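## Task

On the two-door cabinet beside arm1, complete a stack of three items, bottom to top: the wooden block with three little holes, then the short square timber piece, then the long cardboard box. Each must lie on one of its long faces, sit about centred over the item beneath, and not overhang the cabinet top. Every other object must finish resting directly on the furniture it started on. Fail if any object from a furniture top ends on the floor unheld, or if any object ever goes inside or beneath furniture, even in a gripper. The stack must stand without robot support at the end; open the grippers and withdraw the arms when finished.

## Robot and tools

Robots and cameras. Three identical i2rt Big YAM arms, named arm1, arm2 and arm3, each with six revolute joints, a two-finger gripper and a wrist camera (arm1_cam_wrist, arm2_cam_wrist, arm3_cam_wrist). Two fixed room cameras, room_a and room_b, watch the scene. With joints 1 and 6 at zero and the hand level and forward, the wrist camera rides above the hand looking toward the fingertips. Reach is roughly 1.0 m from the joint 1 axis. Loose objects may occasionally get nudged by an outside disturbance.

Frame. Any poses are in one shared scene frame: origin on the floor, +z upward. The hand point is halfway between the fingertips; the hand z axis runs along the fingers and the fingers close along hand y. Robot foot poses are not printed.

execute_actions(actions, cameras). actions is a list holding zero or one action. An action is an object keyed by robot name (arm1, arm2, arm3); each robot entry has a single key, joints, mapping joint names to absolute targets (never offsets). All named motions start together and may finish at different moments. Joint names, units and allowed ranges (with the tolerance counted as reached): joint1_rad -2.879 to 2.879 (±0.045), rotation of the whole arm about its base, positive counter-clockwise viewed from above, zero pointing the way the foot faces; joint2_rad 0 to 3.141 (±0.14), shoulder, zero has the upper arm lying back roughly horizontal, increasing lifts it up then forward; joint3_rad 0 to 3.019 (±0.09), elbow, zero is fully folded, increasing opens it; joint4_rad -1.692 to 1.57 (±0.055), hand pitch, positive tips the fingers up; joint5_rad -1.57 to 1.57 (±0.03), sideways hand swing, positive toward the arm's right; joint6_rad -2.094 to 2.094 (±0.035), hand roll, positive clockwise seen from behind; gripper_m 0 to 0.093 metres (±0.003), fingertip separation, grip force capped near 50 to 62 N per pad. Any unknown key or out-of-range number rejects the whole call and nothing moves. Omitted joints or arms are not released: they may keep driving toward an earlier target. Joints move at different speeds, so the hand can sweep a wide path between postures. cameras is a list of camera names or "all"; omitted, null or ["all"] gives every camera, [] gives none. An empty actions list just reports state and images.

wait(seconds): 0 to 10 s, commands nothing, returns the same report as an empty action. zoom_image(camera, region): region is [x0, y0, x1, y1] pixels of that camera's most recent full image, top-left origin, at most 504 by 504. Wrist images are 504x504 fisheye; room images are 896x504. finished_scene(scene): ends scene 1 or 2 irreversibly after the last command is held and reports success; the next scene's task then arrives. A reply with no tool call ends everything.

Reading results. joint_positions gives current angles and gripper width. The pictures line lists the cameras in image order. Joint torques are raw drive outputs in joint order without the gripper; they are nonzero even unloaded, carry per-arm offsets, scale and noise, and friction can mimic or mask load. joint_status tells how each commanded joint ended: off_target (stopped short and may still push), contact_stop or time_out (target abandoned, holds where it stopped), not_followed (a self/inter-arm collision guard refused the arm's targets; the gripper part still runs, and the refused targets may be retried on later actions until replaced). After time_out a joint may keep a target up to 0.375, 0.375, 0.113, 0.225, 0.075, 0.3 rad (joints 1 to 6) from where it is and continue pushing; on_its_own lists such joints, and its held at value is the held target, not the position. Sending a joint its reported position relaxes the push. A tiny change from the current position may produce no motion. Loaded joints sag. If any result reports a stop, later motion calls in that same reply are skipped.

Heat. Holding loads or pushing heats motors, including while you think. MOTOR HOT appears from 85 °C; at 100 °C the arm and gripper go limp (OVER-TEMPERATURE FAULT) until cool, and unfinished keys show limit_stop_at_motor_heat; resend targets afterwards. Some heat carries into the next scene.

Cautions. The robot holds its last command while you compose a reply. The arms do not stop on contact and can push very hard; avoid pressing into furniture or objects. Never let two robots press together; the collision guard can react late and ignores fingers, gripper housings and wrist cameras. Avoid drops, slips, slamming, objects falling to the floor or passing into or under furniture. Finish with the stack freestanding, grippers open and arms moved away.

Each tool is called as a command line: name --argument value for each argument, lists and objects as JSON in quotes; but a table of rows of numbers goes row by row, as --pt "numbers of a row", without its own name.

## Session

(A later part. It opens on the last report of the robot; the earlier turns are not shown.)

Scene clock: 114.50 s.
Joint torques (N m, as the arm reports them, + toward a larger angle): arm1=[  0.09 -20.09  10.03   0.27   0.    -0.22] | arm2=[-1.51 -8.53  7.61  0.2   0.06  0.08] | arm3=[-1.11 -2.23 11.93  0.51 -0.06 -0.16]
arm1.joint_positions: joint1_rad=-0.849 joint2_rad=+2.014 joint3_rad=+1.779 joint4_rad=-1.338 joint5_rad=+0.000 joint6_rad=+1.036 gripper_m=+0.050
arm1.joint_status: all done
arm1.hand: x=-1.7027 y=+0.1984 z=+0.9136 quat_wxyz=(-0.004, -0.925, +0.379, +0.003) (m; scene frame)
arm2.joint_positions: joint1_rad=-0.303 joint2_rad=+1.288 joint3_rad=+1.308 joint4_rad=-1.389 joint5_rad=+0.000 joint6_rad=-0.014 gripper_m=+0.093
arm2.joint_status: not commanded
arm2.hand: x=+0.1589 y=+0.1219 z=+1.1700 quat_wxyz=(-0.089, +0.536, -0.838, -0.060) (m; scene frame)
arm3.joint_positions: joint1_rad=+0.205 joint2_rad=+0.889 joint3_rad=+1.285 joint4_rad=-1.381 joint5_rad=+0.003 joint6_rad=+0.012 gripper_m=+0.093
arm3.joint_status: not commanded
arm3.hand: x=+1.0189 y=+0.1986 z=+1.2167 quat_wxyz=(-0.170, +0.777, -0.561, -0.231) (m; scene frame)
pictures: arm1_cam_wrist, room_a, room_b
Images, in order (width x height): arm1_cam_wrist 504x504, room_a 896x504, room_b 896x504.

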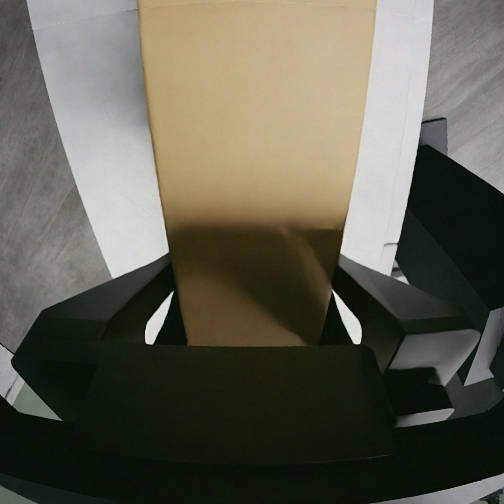

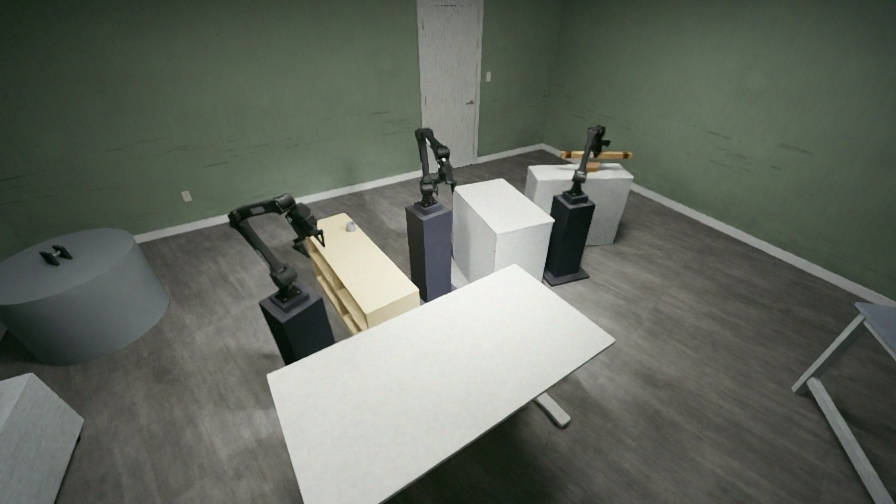

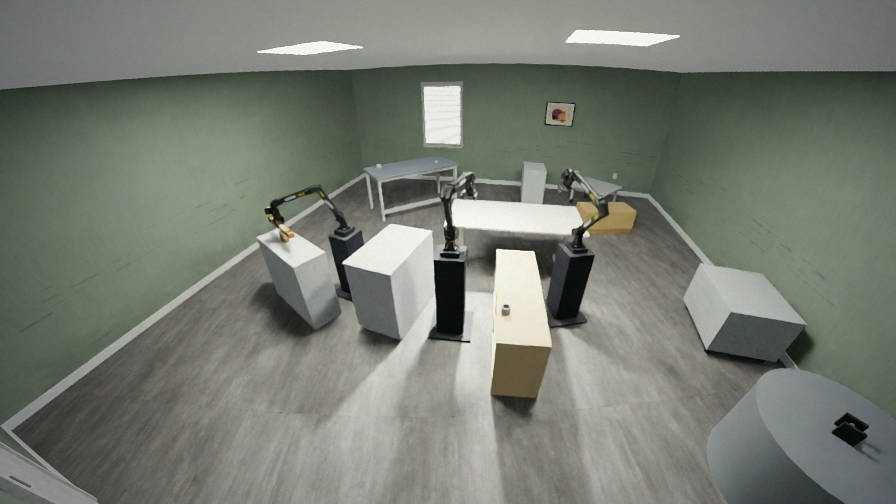

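execute_actions --actions '[{"arm1":{"joints":{"joint1_rad":-0.84,"joint2_rad":2.062,"joint3_rad":1.70,"joint4_rad":-1.18}}}]' --cameras '["arm1_cam_wrist","room_a","room_b"]'

zoom_image --camera "room_a" --region '[520, 125, 646, 215]'

zoom_image --camera "room_b" --region '[245, 190, 345, 270]'

Scene clock: 120.00 s.
Joint torques (N m, as the arm reports them, + toward a larger angle): arm1=[  0.27 -17.52   7.95   1.98   0.08  -0.19] | arm2=[-1.85 -8.69  7.57  0.24  0.05  0.06] | arm3=[-1.11 -2.24 11.92  0.51 -0.06 -0.15]
arm1.joint_positions: joint1_rad=-0.848 joint2_rad=+2.045 joint3_rad=+1.710 joint4_rad=-1.207 joint5_rad=-0.002 joint6_rad=+1.033 gripper_m=+0.049
arm1.joint_status: all done
arm1.hand: x=-1.7095 y=+0.1957 z=+0.8704 quat_wxyz=(-0.014, -0.926, +0.377, +0.016) (m; scene frame)
arm2.joint_positions: joint1_rad=-0.303 joint2_rad=+1.288 joint3_rad=+1.308 joint4_rad=-1.389 joint5_rad=+0.000 joint6_rad=-0.014 gripper_m=+0.093
arm2.joint_status: not commanded
arm2.hand: x=+0.1589 y=+0.1219 z=+1.1700 quat_wxyz=(-0.089, +0.536, -0.838, -0.060) (m; scene frame)
arm3.joint_positions: joint1_rad=+0.205 joint2_rad=+0.889 joint3_rad=+1.285 joint4_rad=-1.381 joint5_rad=+0.003 joint6_rad=+0.012 gripper_m=+0.093
arm3.joint_status: not commanded
arm3.hand: x=+1.0189 y=+0.1986 z=+1.2167 quat_wxyz=(-0.170, +0.777, -0.561, -0.231) (m; scene frame)
pictures: arm1_cam_wrist, room_a, room_b
Images, in order (width x height): arm1_cam_wrist 504x504, room_a 896x504, room_b 896x504.

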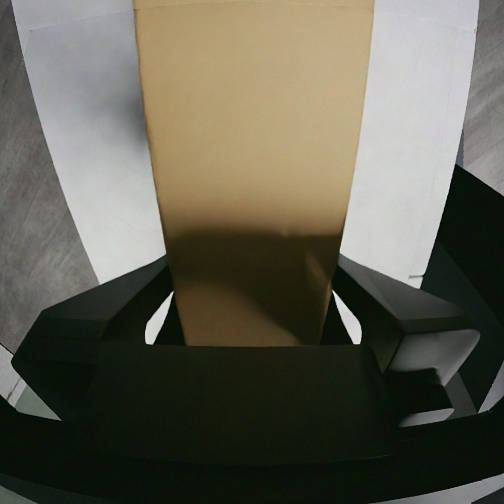

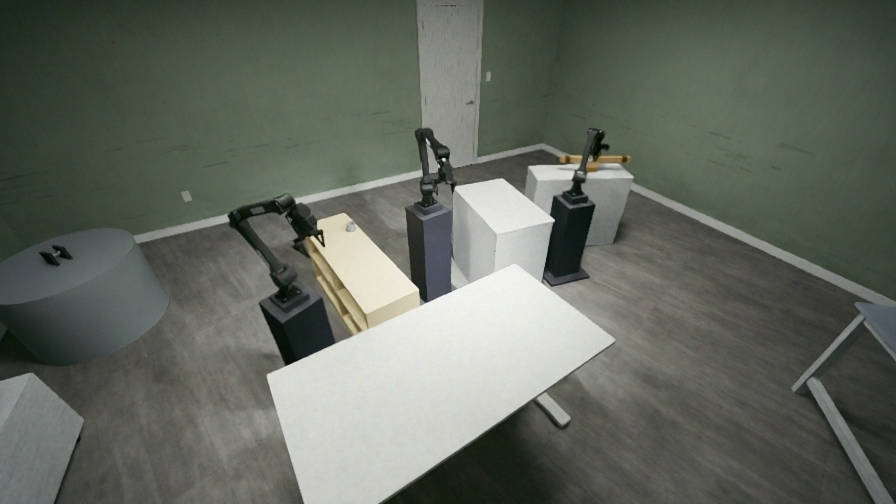

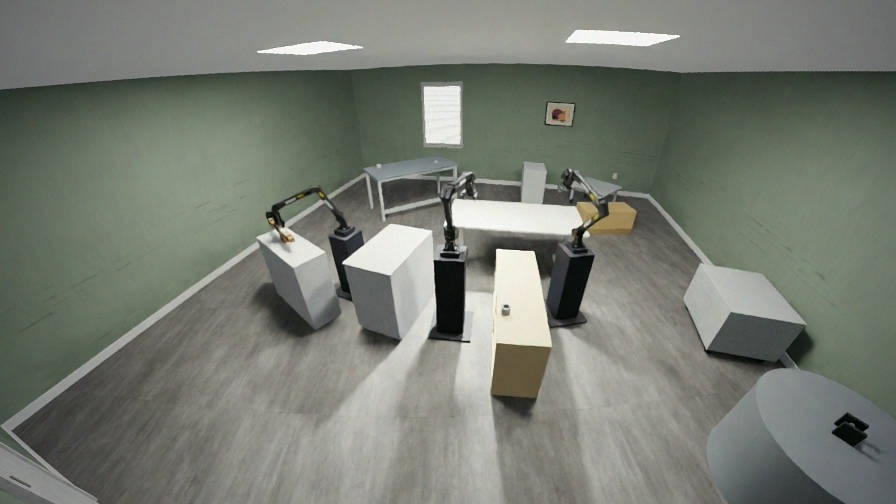

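Region (520, 125, 646, 215) of room_a's 896x504 image, scaled by 4.000, with more detail than that image has; it fills the top 360 rows of this view, and the rest is white.

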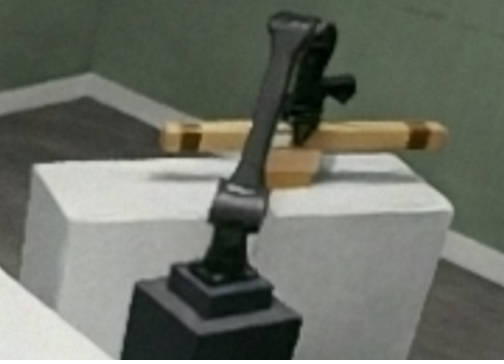

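Region (245, 190, 345, 270) of room_b's 896x504 image, scaled by 5.040, with more detail than that image has; it fills the top 403 rows of this view, and the rest is white.

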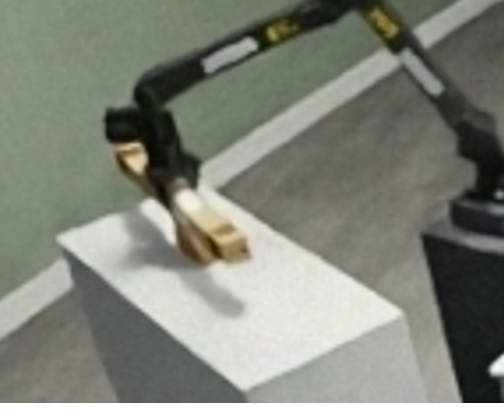

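zoom_image --camera "room_a" --region '[580, 140, 650, 195]'

zoom_image --camera "room_b" --region '[250, 205, 310, 255]'

Region (580, 140, 650, 195) of room_a's 896x504 image, scaled by 7.200, with more detail than that image has; it fills the top 396 rows of this view, and the rest is white.

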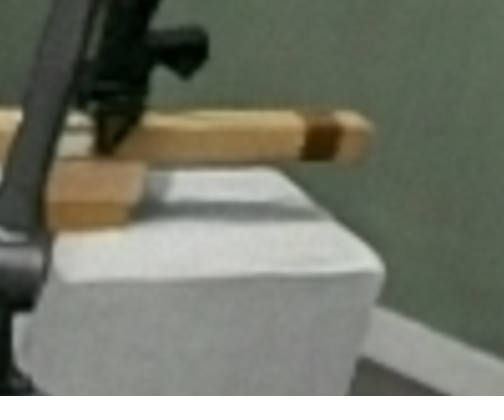

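Region (250, 205, 310, 255) of room_b's 896x504 image, scaled by 8.400, with more detail than that image has.

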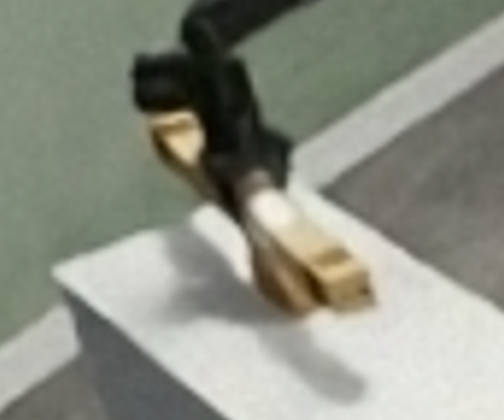

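execute_actions --actions '[{"arm1":{"joints":{"gripper_m":0.093,"joint2_rad":2.045,"joint4_rad":-1.207}}}]' --cameras '["arm1_cam_wrist","room_a"]'

Scene clock: 124.40 s.
Joint torques (N m, as the arm reports them, + toward a larger angle): arm1=[  0.32 -19.26   8.66   0.65   0.08  -0.2 ] | arm2=[-1.61 -8.63  7.54  0.22  0.07  0.06] | arm3=[-1.11 -2.25 11.93  0.52 -0.07 -0.15]
arm1.joint_positions: joint1_rad=-0.848 joint2_rad=+2.044 joint3_rad=+1.703 joint4_rad=-1.207 joint5_rad=-0.002 joint6_rad=+1.033 gripper_m=+0.093
arm1.joint_status: all done
arm1.hand: x=-1.7069 y=+0.1963 z=+0.8682 quat_wxyz=(-0.013, -0.926, +0.377, +0.013) (m; scene frame)
arm2.joint_positions: joint1_rad=-0.303 joint2_rad=+1.288 joint3_rad=+1.308 joint4_rad=-1.389 joint5_rad=+0.000 joint6_rad=-0.014 gripper_m=+0.093
arm2.joint_status: not commanded
arm2.hand: x=+0.1589 y=+0.1219 z=+1.1700 quat_wxyz=(-0.089, +0.536, -0.838, -0.060) (m; scene frame)
arm3.joint_positions: joint1_rad=+0.205 joint2_rad=+0.889 joint3_rad=+1.285 joint4_rad=-1.381 joint5_rad=+0.003 joint6_rad=+0.012 gripper_m=+0.093
arm3.joint_status: not commanded
arm3.hand: x=+1.0189 y=+0.1986 z=+1.2167 quat_wxyz=(-0.170, +0.777, -0.561, -0.231) (m; scene frame)
pictures: arm1_cam_wrist, room_a
Images, in order (width x height): arm1_cam_wrist 504x504, room_a 896x504.

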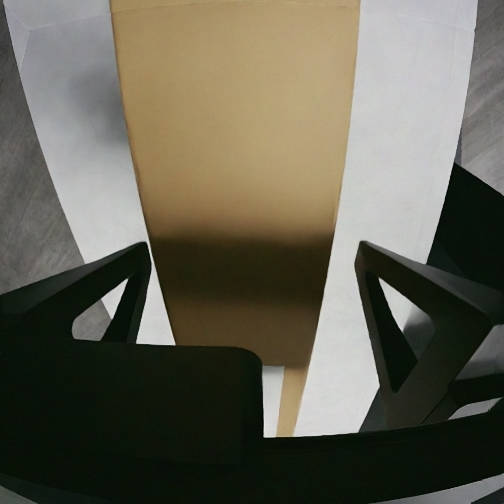

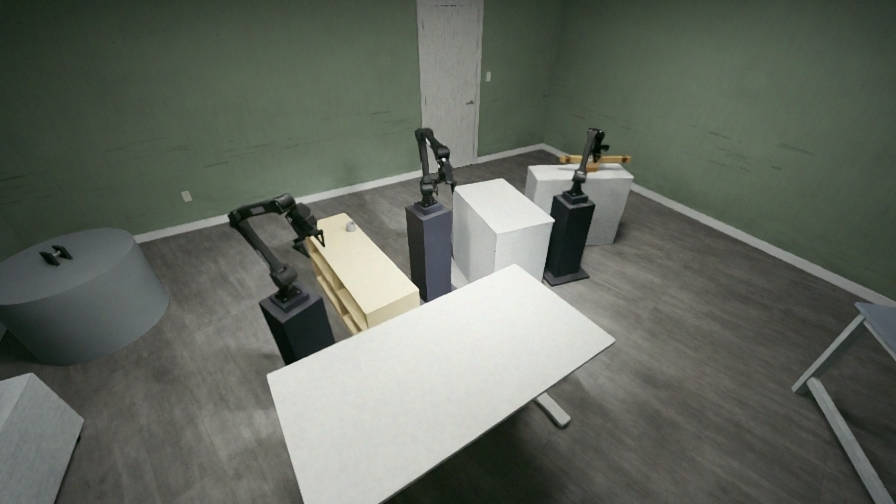

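execute_actions --actions '[{"arm1":{"joints":{"joint2_rad":1.88,"joint3_rad":1.92}}}]' --cameras '["arm1_cam_wrist","room_a"]'

execute_actions --actions '[{"arm1":{"joints":{"joint1_rad":-1.19,"joint2_rad":2.09,"joint3_rad":2.13,"joint4_rad":-0.94,"joint6_rad":0.0}}}]' --cameras '["arm1_cam_wrist","room_a","room_b"]'

Scene clock: 127.63 s.
Joint torques (N m, as the arm reports them, + toward a larger angle): arm1=[  0.3  -19.1   11.97   1.39   0.08  -0.22] | arm2=[-1.64 -8.56  7.55  0.27  0.05  0.1 ] | arm3=[-1.11 -2.24 11.93  0.52 -0.07 -0.15]
arm1.joint_positions: joint1_rad=-0.848 joint2_rad=+1.887 joint3_rad=+1.896 joint4_rad=-1.208 joint5_rad=-0.002 joint6_rad=+1.033 gripper_m=+0.093
arm1.joint_status: all done
arm1.hand: x=-1.7579 y=+0.1833 z=+1.0492 quat_wxyz=(-0.117, -0.909, +0.370, +0.151) (m; scene frame)
arm2.joint_positions: joint1_rad=-0.303 joint2_rad=+1.288 joint3_rad=+1.308 joint4_rad=-1.389 joint5_rad=+0.000 joint6_rad=-0.014 gripper_m=+0.093
arm2.joint_status: not commanded
arm2.hand: x=+0.1589 y=+0.1219 z=+1.1700 quat_wxyz=(-0.089, +0.536, -0.838, -0.060) (m; scene frame)
arm3.joint_positions: joint1_rad=+0.205 joint2_rad=+0.889 joint3_rad=+1.285 joint4_rad=-1.381 joint5_rad=+0.003 joint6_rad=+0.012 gripper_m=+0.093
arm3.joint_status: not commanded
arm3.hand: x=+1.0189 y=+0.1986 z=+1.2167 quat_wxyz=(-0.170, +0.777, -0.561, -0.231) (m; scene frame)
pictures: arm1_cam_wrist, room_a
Images, in order (width x height): arm1_cam_wrist 504x504, room_a 896x504.

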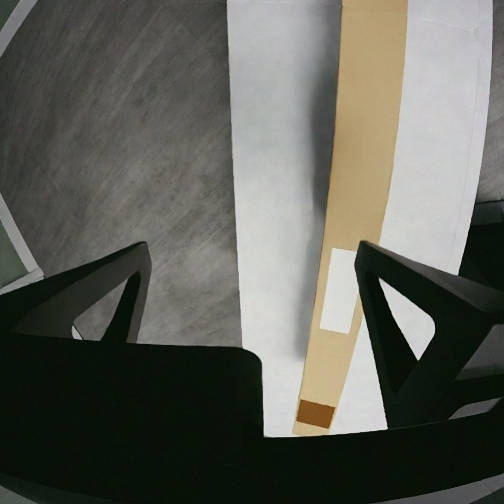

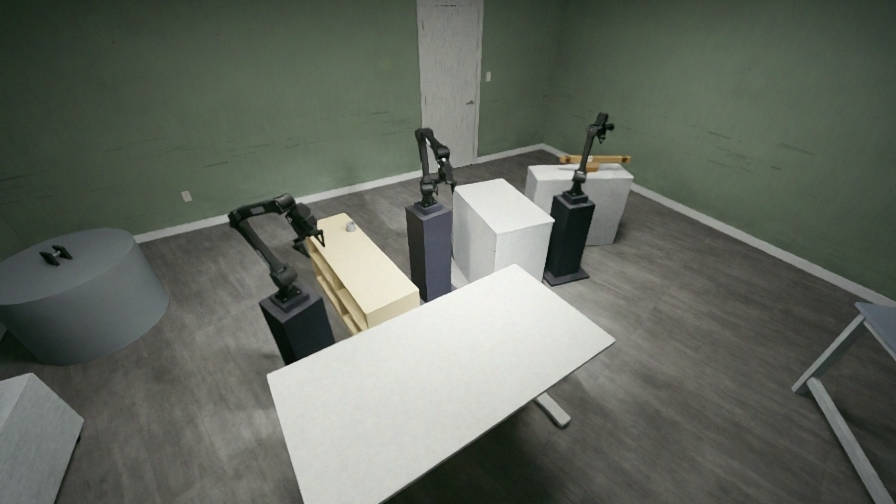

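Scene clock: 129.50 s.
Joint torques (N m, as the arm reports them, + toward a larger angle): arm1=[ -0.48 -23.45  15.62   2.42  -0.18  -0.23] | arm2=[-1.45 -8.83  7.64  0.23  0.06  0.08] | arm3=[-1.14 -2.25 11.94  0.51 -0.07 -0.15]
arm1.joint_positions: joint1_rad=-1.183 joint2_rad=+2.111 joint3_rad=+2.069 joint4_rad=-0.955 joint5_rad=+0.002 joint6_rad=+0.017 gripper_m=+0.093
arm1.joint_status: all done
arm1.hand: x=-1.8933 y=+0.4165 z=+1.0034 quat_wxyz=(+0.006, -0.956, +0.046, +0.288) (m; scene frame)
arm2.joint_positions: joint1_rad=-0.303 joint2_rad=+1.288 joint3_rad=+1.308 joint4_rad=-1.389 joint5_rad=+0.000 joint6_rad=-0.014 gripper_m=+0.093
arm2.joint_status: not commanded
arm2.hand: x=+0.1589 y=+0.1219 z=+1.1700 quat_wxyz=(-0.089, +0.536, -0.838, -0.060) (m; scene frame)
arm3.joint_positions: joint1_rad=+0.205 joint2_rad=+0.889 joint3_rad=+1.285 joint4_rad=-1.381 joint5_rad=+0.003 joint6_rad=+0.012 gripper_m=+0.093
arm3.joint_status: not commanded
arm3.hand: x=+1.0189 y=+0.1986 z=+1.2167 quat_wxyz=(-0.170, +0.777, -0.561, -0.231) (m; scene frame)
pictures: arm1_cam_wrist, room_a, room_b
Images, in order (width x height): arm1_cam_wrist 504x504, room_a 896x504, room_b 896x504.

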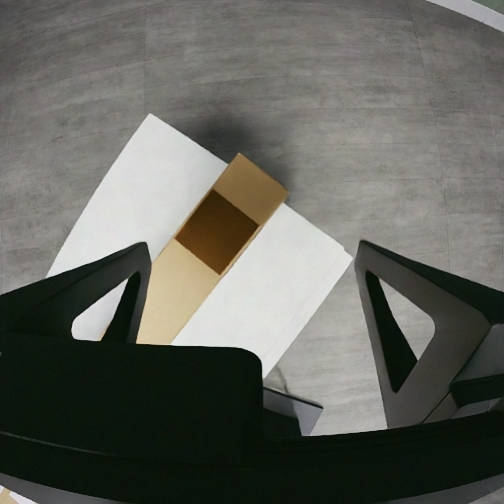

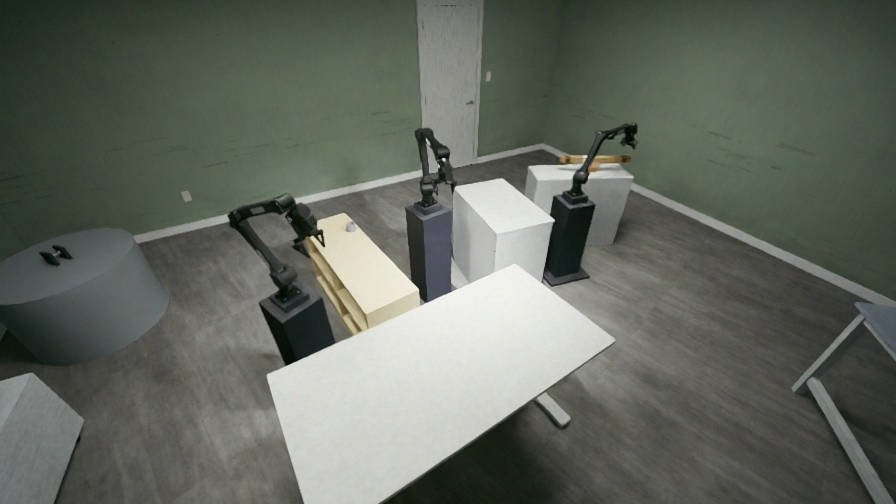

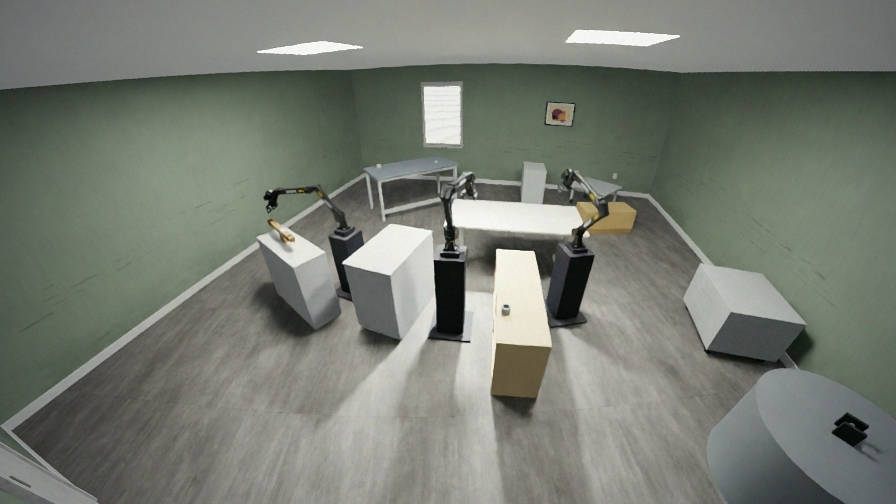

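zoom_image --camera "arm1_cam_wrist" --region '[130, 90, 370, 300]'

Region (130, 90, 370, 300) of arm1_cam_wrist's 504x504 image, scaled by 2.100, with more detail than that image has; it fills the top 441 rows of this view, and the rest is white.

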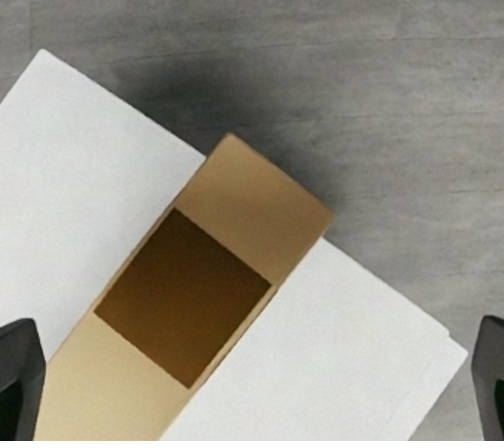

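zoom_image --camera "room_a" --region '[545, 135, 645, 195]'

zoom_image --camera "room_b" --region '[250, 200, 320, 260]'

Region (545, 135, 645, 195) of room_a's 896x504 image, scaled by 5.040, with more detail than that image has; it fills the top 302 rows of this view, and the rest is white.

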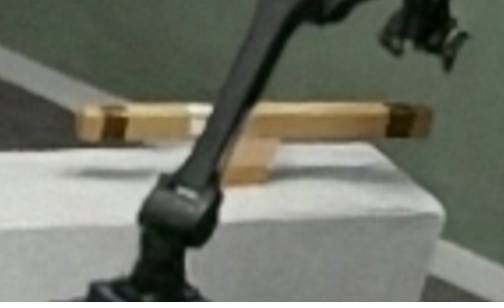

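Region (250, 200, 320, 260) of room_b's 896x504 image, scaled by 7.200, with more detail than that image has; it fills the top 432 rows of this view, and the rest is white.

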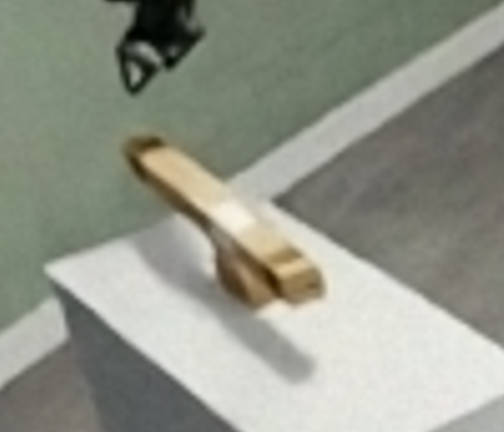

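execute_actions --actions '[{"arm1":{"joints":{"joint1_rad":-0.872,"joint2_rad":2.01,"joint3_rad":1.92,"joint4_rad":-1.47,"joint6_rad":1.02}}}]' --cameras '["arm1_cam_wrist","room_a"]'

Scene clock: 141.77 s.
Joint torques (N m, as the arm reports them, + toward a larger angle): arm1=[  0.44 -19.49   9.38   0.27   0.11   0.08] | arm2=[-1.36 -8.46  7.57  0.28  0.05  0.08] | arm3=[-1.14 -2.18 11.94  0.52 -0.07 -0.16]
arm1.joint_positions: joint1_rad=-0.880 joint2_rad=+2.016 joint3_rad=+1.918 joint4_rad=-1.463 joint5_rad=-0.002 joint6_rad=+1.003 gripper_m=+0.093
arm1.joint_status: all done
arm1.hand: x=-1.7186 y=+0.2138 z=+0.9648 quat_wxyz=(-0.009, -0.926, +0.378, +0.008) (m; scene frame)
arm2.joint_positions: joint1_rad=-0.303 joint2_rad=+1.288 joint3_rad=+1.308 joint4_rad=-1.389 joint5_rad=+0.000 joint6_rad=-0.014 gripper_m=+0.093
arm2.joint_status: not commanded
arm2.hand: x=+0.1589 y=+0.1219 z=+1.1700 quat_wxyz=(-0.089, +0.536, -0.838, -0.060) (m; scene frame)
arm3.joint_positions: joint1_rad=+0.205 joint2_rad=+0.889 joint3_rad=+1.285 joint4_rad=-1.381 joint5_rad=+0.003 joint6_rad=+0.012 gripper_m=+0.093
arm3.joint_status: not commanded
arm3.hand: x=+1.0189 y=+0.1986 z=+1.2167 quat_wxyz=(-0.170, +0.777, -0.561, -0.231) (m; scene frame)
pictures: arm1_cam_wrist, room_a
Images, in order (width x height): arm1_cam_wrist 504x504, room_a 896x504.

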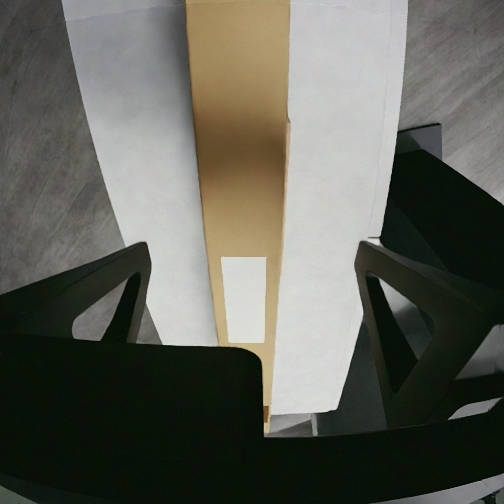

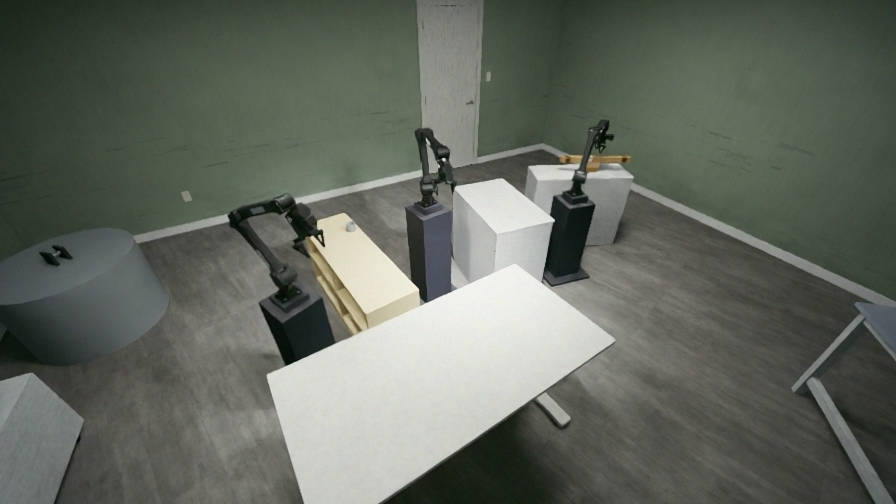

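zoom_image --camera "arm1_cam_wrist" --region '[170, 80, 340, 280]'

Region (170, 80, 340, 280) of arm1_cam_wrist's 504x504 image, scaled by 2.520, with more detail than that image has; it fills the left 428 columns of this view, and the rest is white.

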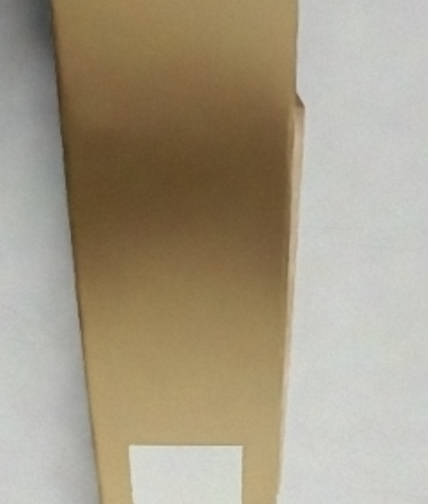

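execute_actions --actions '[{"arm1":{"joints":{"joint2_rad":2.06,"joint3_rad":1.765,"joint4_rad":-1.25}}}]' --cameras '["arm1_cam_wrist"]'

Scene clock: 144.77 s.
Joint torques (N m, as the arm reports them, + toward a larger angle): arm1=[  0.27 -20.98   9.45   1.04   0.11   0.06] | arm2=[-1.6  -8.92  7.56  0.25  0.07  0.08] | arm3=[-1.04 -2.22 11.93  0.5  -0.07 -0.15]
arm1.joint_positions: joint1_rad=-0.880 joint2_rad=+2.079 joint3_rad=+1.759 joint4_rad=-1.259 joint5_rad=-0.002 joint6_rad=+1.004 gripper_m=+0.093
arm1.joint_status: all done
arm1.hand: x=-1.7169 y=+0.2139 z=+0.8675 quat_wxyz=(-0.003, -0.926, +0.378, +0.000) (m; scene frame)
arm2.joint_positions: joint1_rad=-0.303 joint2_rad=+1.288 joint3_rad=+1.308 joint4_rad=-1.389 joint5_rad=+0.000 joint6_rad=-0.014 gripper_m=+0.093
arm2.joint_status: not commanded
arm2.hand: x=+0.1589 y=+0.1219 z=+1.1700 quat_wxyz=(-0.089, +0.536, -0.838, -0.060) (m; scene frame)
arm3.joint_positions: joint1_rad=+0.205 joint2_rad=+0.889 joint3_rad=+1.285 joint4_rad=-1.381 joint5_rad=+0.003 joint6_rad=+0.012 gripper_m=+0.093
arm3.joint_status: not commanded
arm3.hand: x=+1.0189 y=+0.1986 z=+1.2167 quat_wxyz=(-0.170, +0.777, -0.561, -0.231) (m; scene frame)
pictures: arm1_cam_wrist
Images, in order (width x height): arm1_cam_wrist 504x504.

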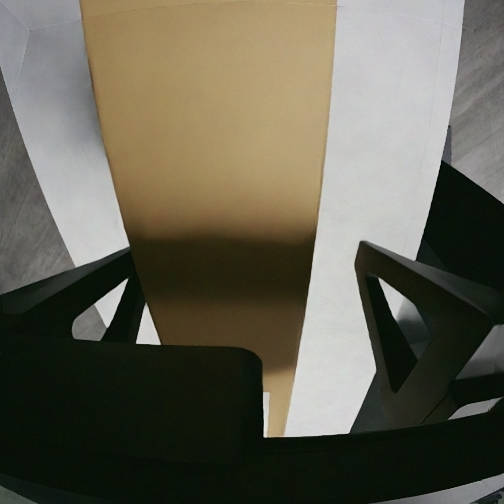

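execute_actions --actions '[{"arm1":{"joints":{"gripper_m":0.03}}}]' --cameras '["arm1_cam_wrist"]'

Scene clock: 145.67 s.
Joint torques (N m, as the arm reports them, + toward a larger angle): arm1=[  0.25 -20.92   9.38   0.96   0.11   0.03] | arm2=[-1.53 -8.55  7.59  0.21  0.05  0.09] | arm3=[-1.08 -2.23 11.95  0.5  -0.07 -0.15]
arm1.joint_positions: joint1_rad=-0.880 joint2_rad=+2.079 joint3_rad=+1.759 joint4_rad=-1.258 joint5_rad=-0.002 joint6_rad=+1.006 gripper_m=+0.050
arm1.joint_status: gripper_m off_target (ended at +0.050, target +0.030)
arm1.hand: x=-1.7171 y=+0.2138 z=+0.8675 quat_wxyz=(-0.004, -0.925, +0.379, +0.001) (m; scene frame)
arm2.joint_positions: joint1_rad=-0.303 joint2_rad=+1.288 joint3_rad=+1.308 joint4_rad=-1.389 joint5_rad=+0.000 joint6_rad=-0.014 gripper_m=+0.093
arm2.joint_status: not commanded
arm2.hand: x=+0.1589 y=+0.1219 z=+1.1700 quat_wxyz=(-0.089, +0.536, -0.838, -0.060) (m; scene frame)
arm3.joint_positions: joint1_rad=+0.205 joint2_rad=+0.889 joint3_rad=+1.285 joint4_rad=-1.381 joint5_rad=+0.003 joint6_rad=+0.012 gripper_m=+0.093
arm3.joint_status: not commanded
arm3.hand: x=+1.0189 y=+0.1986 z=+1.2167 quat_wxyz=(-0.170, +0.777, -0.561, -0.231) (m; scene frame)
pictures: arm1_cam_wrist
Images, in order (width x height): arm1_cam_wrist 504x504.

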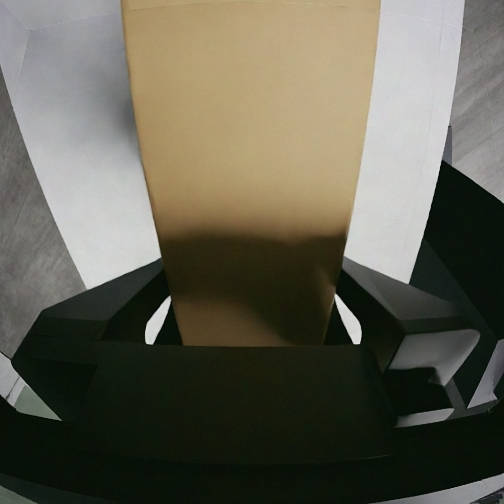

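execute_actions --actions '[{"arm1":{"joints":{"joint1_rad":-0.836,"joint2_rad":2.0}}}]' --cameras '["arm1_cam_wrist"]'

Scene clock: 147.37 s.
Joint torques (N m, as the arm reports them, + toward a larger angle): arm1=[ -0.38 -19.5    9.66   1.12   0.1    0.03] | arm2=[-1.45 -8.72  7.51  0.23  0.06  0.07] | arm3=[-1.16 -2.23 11.92  0.51 -0.06 -0.16]
arm1.joint_positions: joint1_rad=-0.833 joint2_rad=+2.010 joint3_rad=+1.759 joint4_rad=-1.258 joint5_rad=-0.002 joint6_rad=+1.006 gripper_m=+0.050
arm1.joint_status: all done
arm1.hand: x=-1.7125 y=+0.1850 z=+0.9097 quat_wxyz=(-0.024, -0.933, +0.357, +0.029) (m; scene frame)
arm2.joint_positions: joint1_rad=-0.303 joint2_rad=+1.288 joint3_rad=+1.308 joint4_rad=-1.389 joint5_rad=+0.000 joint6_rad=-0.014 gripper_m=+0.093
arm2.joint_status: not commanded
arm2.hand: x=+0.1589 y=+0.1219 z=+1.1700 quat_wxyz=(-0.089, +0.536, -0.838, -0.060) (m; scene frame)
arm3.joint_positions: joint1_rad=+0.205 joint2_rad=+0.889 joint3_rad=+1.285 joint4_rad=-1.381 joint5_rad=+0.003 joint6_rad=+0.012 gripper_m=+0.093
arm3.joint_status: not commanded
arm3.hand: x=+1.0189 y=+0.1986 z=+1.2167 quat_wxyz=(-0.170, +0.777, -0.561, -0.231) (m; scene frame)
pictures: arm1_cam_wrist
Images, in order (width x height): arm1_cam_wrist 504x504.

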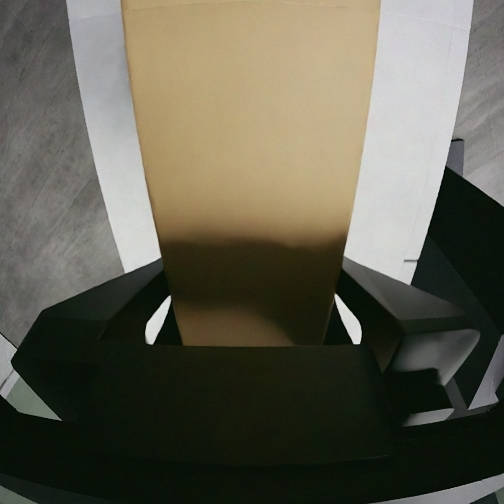

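execute_actions --actions '[{"arm1":{"joints":{"joint1_rad":-0.852,"joint2_rad":2.025,"joint3_rad":1.692,"joint4_rad":-1.215,"joint6_rad":1.03}}}]' --cameras '["arm1_cam_wrist","room_a"]'

Scene clock: 148.97 s.
Joint torques (N m, as the arm reports them, + toward a larger angle): arm1=[ -0.76 -19.36   9.08   1.03   0.1    0.06] | arm2=[-1.44 -8.87  7.58  0.22  0.06  0.07] | arm3=[-1.13 -2.2  11.93  0.52 -0.06 -0.15]
arm1.joint_positions: joint1_rad=-0.845 joint2_rad=+2.035 joint3_rad=+1.689 joint4_rad=-1.225 joint5_rad=-0.002 joint6_rad=+1.013 gripper_m=+0.050
arm1.joint_status: all done
arm1.hand: x=-1.6976 y=+0.1968 z=+0.8682 quat_wxyz=(-0.006, -0.930, +0.367, +0.004) (m; scene frame)
arm2.joint_positions: joint1_rad=-0.303 joint2_rad=+1.288 joint3_rad=+1.308 joint4_rad=-1.389 joint5_rad=+0.000 joint6_rad=-0.014 gripper_m=+0.093
arm2.joint_status: not commanded
arm2.hand: x=+0.1589 y=+0.1219 z=+1.1700 quat_wxyz=(-0.089, +0.536, -0.838, -0.060) (m; scene frame)
arm3.joint_positions: joint1_rad=+0.205 joint2_rad=+0.889 joint3_rad=+1.285 joint4_rad=-1.381 joint5_rad=+0.003 joint6_rad=+0.012 gripper_m=+0.093
arm3.joint_status: not commanded
arm3.hand: x=+1.0189 y=+0.1986 z=+1.2167 quat_wxyz=(-0.170, +0.777, -0.561, -0.231) (m; scene frame)
pictures: arm1_cam_wrist, room_a
Images, in order (width x height): arm1_cam_wrist 504x504, room_a 896x504.

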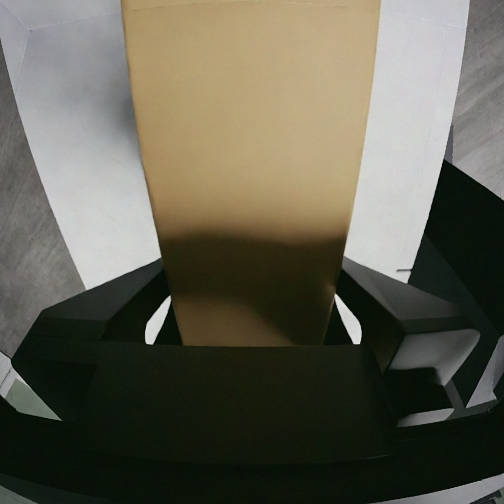

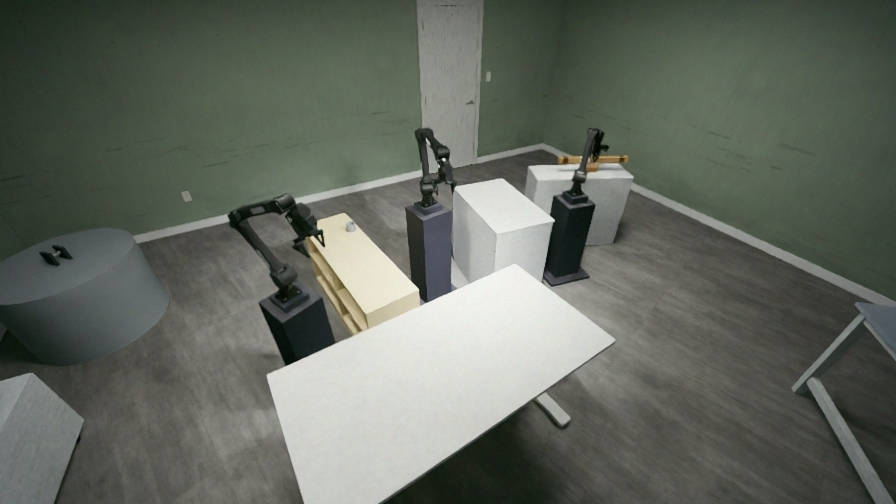

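execute_actions --actions '[]'

Scene clock: 149.90 s.
Joint torques (N m, as the arm reports them, + toward a larger angle): arm1=[ -0.76 -19.67   9.     1.06   0.1    0.06] | arm2=[-1.65 -8.53  7.58  0.3   0.06  0.09] | arm3=[-1.09 -2.21 11.92  0.51 -0.07 -0.15]
arm1.joint_positions: joint1_rad=-0.845 joint2_rad=+2.035 joint3_rad=+1.689 joint4_rad=-1.225 joint5_rad=-0.002 joint6_rad=+1.013 gripper_m=+0.050
arm1.joint_status: all done
arm1.hand: x=-1.6976 y=+0.1968 z=+0.8682 quat_wxyz=(-0.006, -0.930, +0.367, +0.004) (m; scene frame)
arm2.joint_positions: joint1_rad=-0.303 joint2_rad=+1.288 joint3_rad=+1.308 joint4_rad=-1.389 joint5_rad=+0.000 joint6_rad=-0.014 gripper_m=+0.093
arm2.joint_status: not commanded
arm2.hand: x=+0.1589 y=+0.1219 z=+1.1700 quat_wxyz=(-0.089, +0.536, -0.838, -0.060) (m; scene frame)
arm3.joint_positions: joint1_rad=+0.205 joint2_rad=+0.889 joint3_rad=+1.285 joint4_rad=-1.381 joint5_rad=+0.003 joint6_rad=+0.012 gripper_m=+0.093
arm3.joint_status: not commanded
arm3.hand: x=+1.0189 y=+0.1986 z=+1.2167 quat_wxyz=(-0.170, +0.777, -0.561, -0.231) (m; scene frame)
pictures: arm1_cam_wrist, arm2_cam_wrist, arm3_cam_wrist, room_a, room_b
Images, in order (width x height): arm1_cam_wrist 504x504, arm2_cam_wrist 504x504, arm3_cam_wrist 504x504, room_a 896x504, room_b 896x504.

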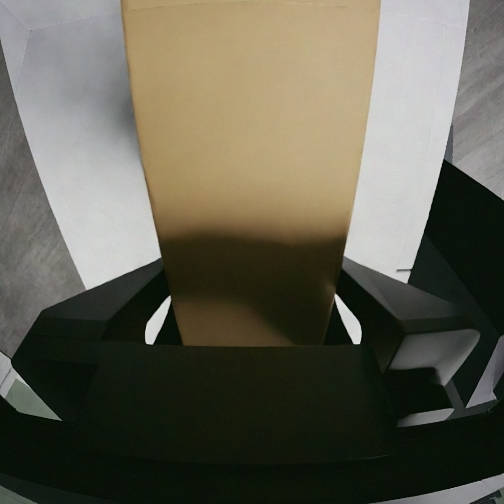

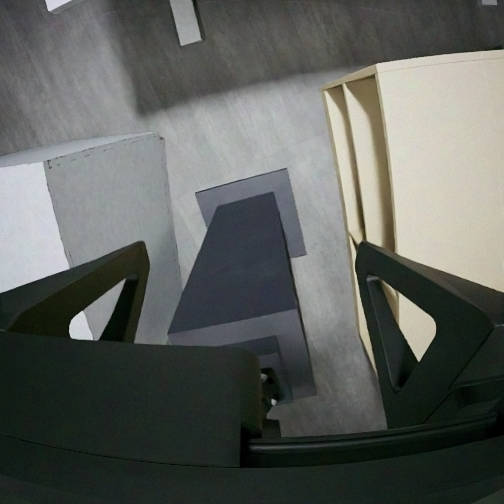

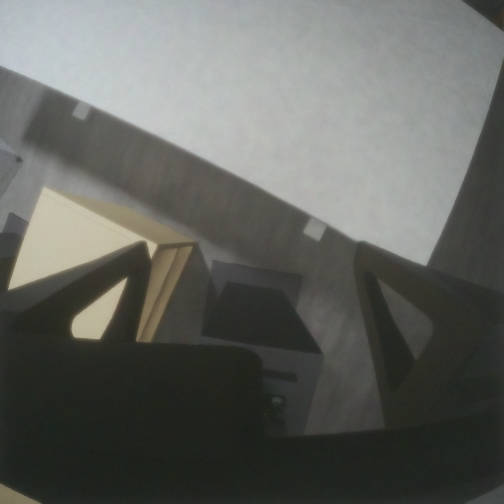

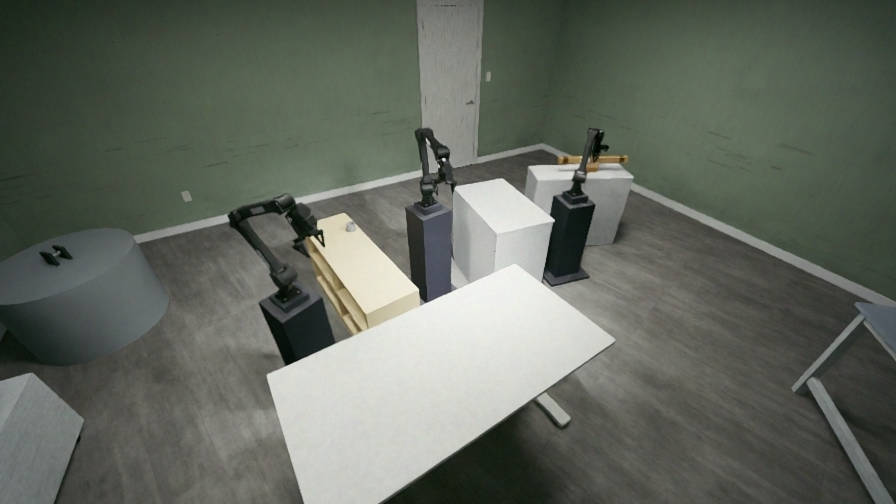

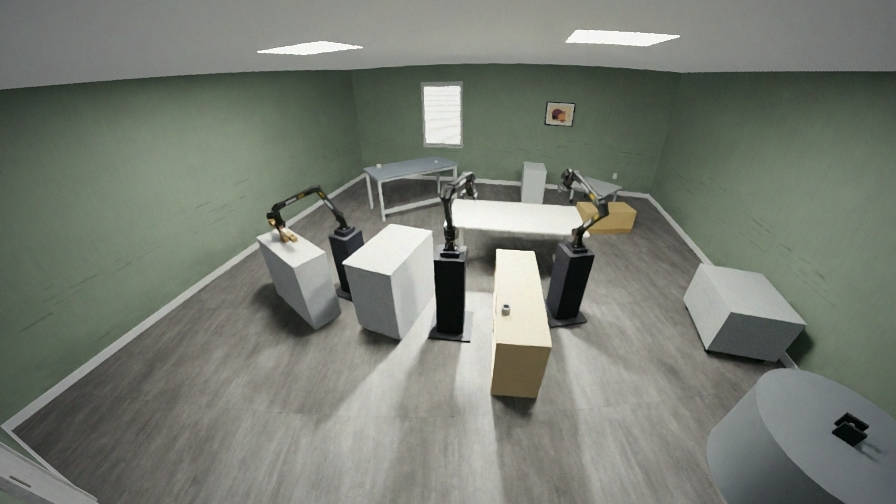

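execute_actions --actions '[{"arm1":{"joints":{"gripper_m":0.093}}}]' --cameras '["room_a"]'

execute_actions --actions '[{"arm1":{"joints":{"joint2_rad":1.85,"joint3_rad":1.9}}}]' --cameras '["room_a","arm1_cam_wrist","room_b"]'

Scene clock: 150.70 s.
Joint torques (N m, as the arm reports them, + toward a larger angle): arm1=[ -0.78 -20.     9.03   1.06   0.1    0.06] | arm2=[-1.45 -8.64  7.55  0.23  0.06  0.09] | arm3=[-1.14 -2.2  11.93  0.52 -0.07 -0.16]
arm1.joint_positions: joint1_rad=-0.845 joint2_rad=+2.035 joint3_rad=+1.689 joint4_rad=-1.225 joint5_rad=-0.002 joint6_rad=+1.014 gripper_m=+0.093
arm1.joint_status: all done
arm1.hand: x=-1.6976 y=+0.1968 z=+0.8682 quat_wxyz=(-0.006, -0.930, +0.367, +0.004) (m; scene frame)
arm2.joint_positions: joint1_rad=-0.303 joint2_rad=+1.288 joint3_rad=+1.308 joint4_rad=-1.389 joint5_rad=+0.000 joint6_rad=-0.014 gripper_m=+0.093
arm2.joint_status: not commanded
arm2.hand: x=+0.1589 y=+0.1219 z=+1.1700 quat_wxyz=(-0.089, +0.536, -0.838, -0.060) (m; scene frame)
arm3.joint_positions: joint1_rad=+0.205 joint2_rad=+0.889 joint3_rad=+1.285 joint4_rad=-1.381 joint5_rad=+0.003 joint6_rad=+0.012 gripper_m=+0.093
arm3.joint_status: not commanded
arm3.hand: x=+1.0189 y=+0.1986 z=+1.2167 quat_wxyz=(-0.170, +0.777, -0.561, -0.231) (m; scene frame)
pictures: room_a
Images, in order (width x height): room_a 896x504.

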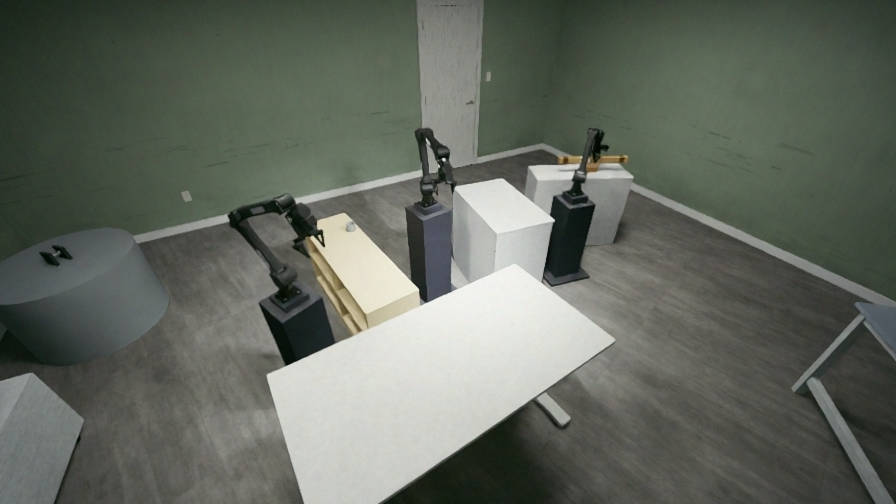

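Scene clock: 152.13 s.
Joint torques (N m, as the arm reports them, + toward a larger angle): arm1=[ -0.76 -18.08  11.8    1.62   0.09   0.03] | arm2=[-1.68 -8.63  7.52  0.19  0.07  0.09] | arm3=[-1.1  -2.2  11.92  0.51 -0.07 -0.15]
arm1.joint_positions: joint1_rad=-0.845 joint2_rad=+1.859 joint3_rad=+1.878 joint4_rad=-1.220 joint5_rad=-0.002 joint6_rad=+1.014 gripper_m=+0.093
arm1.joint_status: all done
arm1.hand: x=-1.7474 y=+0.1840 z=+1.0578 quat_wxyz=(-0.115, -0.913, +0.360, +0.151) (m; scene frame)
arm2.joint_positions: joint1_rad=-0.303 joint2_rad=+1.288 joint3_rad=+1.308 joint4_rad=-1.389 joint5_rad=+0.000 joint6_rad=-0.014 gripper_m=+0.093
arm2.joint_status: not commanded
arm2.hand: x=+0.1589 y=+0.1219 z=+1.1700 quat_wxyz=(-0.089, +0.536, -0.838, -0.060) (m; scene frame)
arm3.joint_positions: joint1_rad=+0.205 joint2_rad=+0.889 joint3_rad=+1.285 joint4_rad=-1.381 joint5_rad=+0.003 joint6_rad=+0.012 gripper_m=+0.093
arm3.joint_status: not commanded
arm3.hand: x=+1.0189 y=+0.1986 z=+1.2167 quat_wxyz=(-0.170, +0.777, -0.561, -0.231) (m; scene frame)
pictures: arm1_cam_wrist, room_a, room_b
Images, in order (width x height): arm1_cam_wrist 504x504, room_a 896x504, room_b 896x504.

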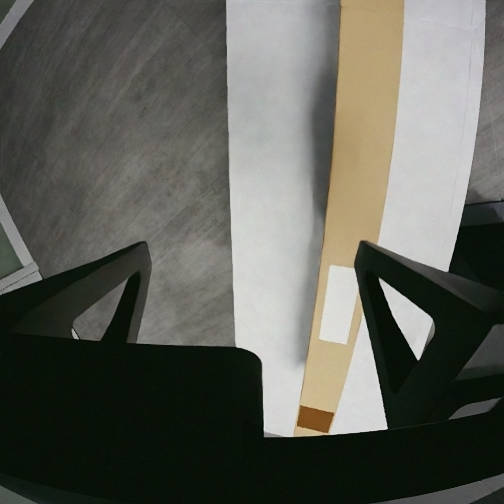

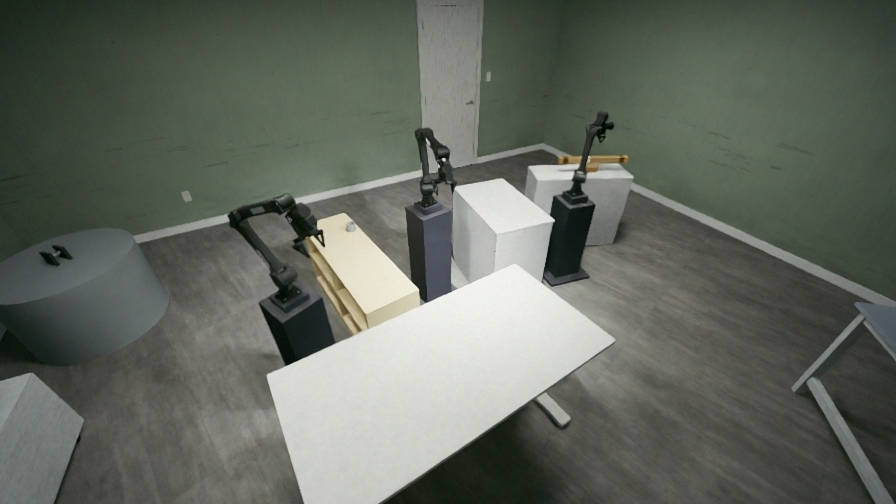

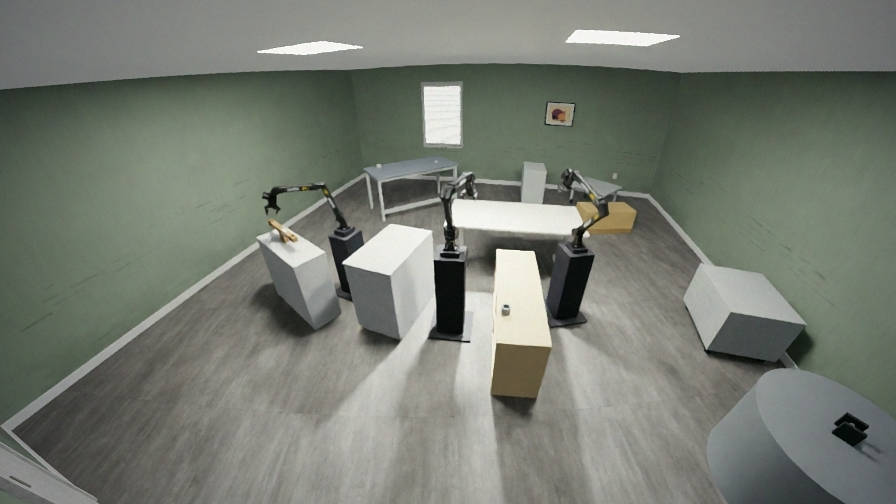

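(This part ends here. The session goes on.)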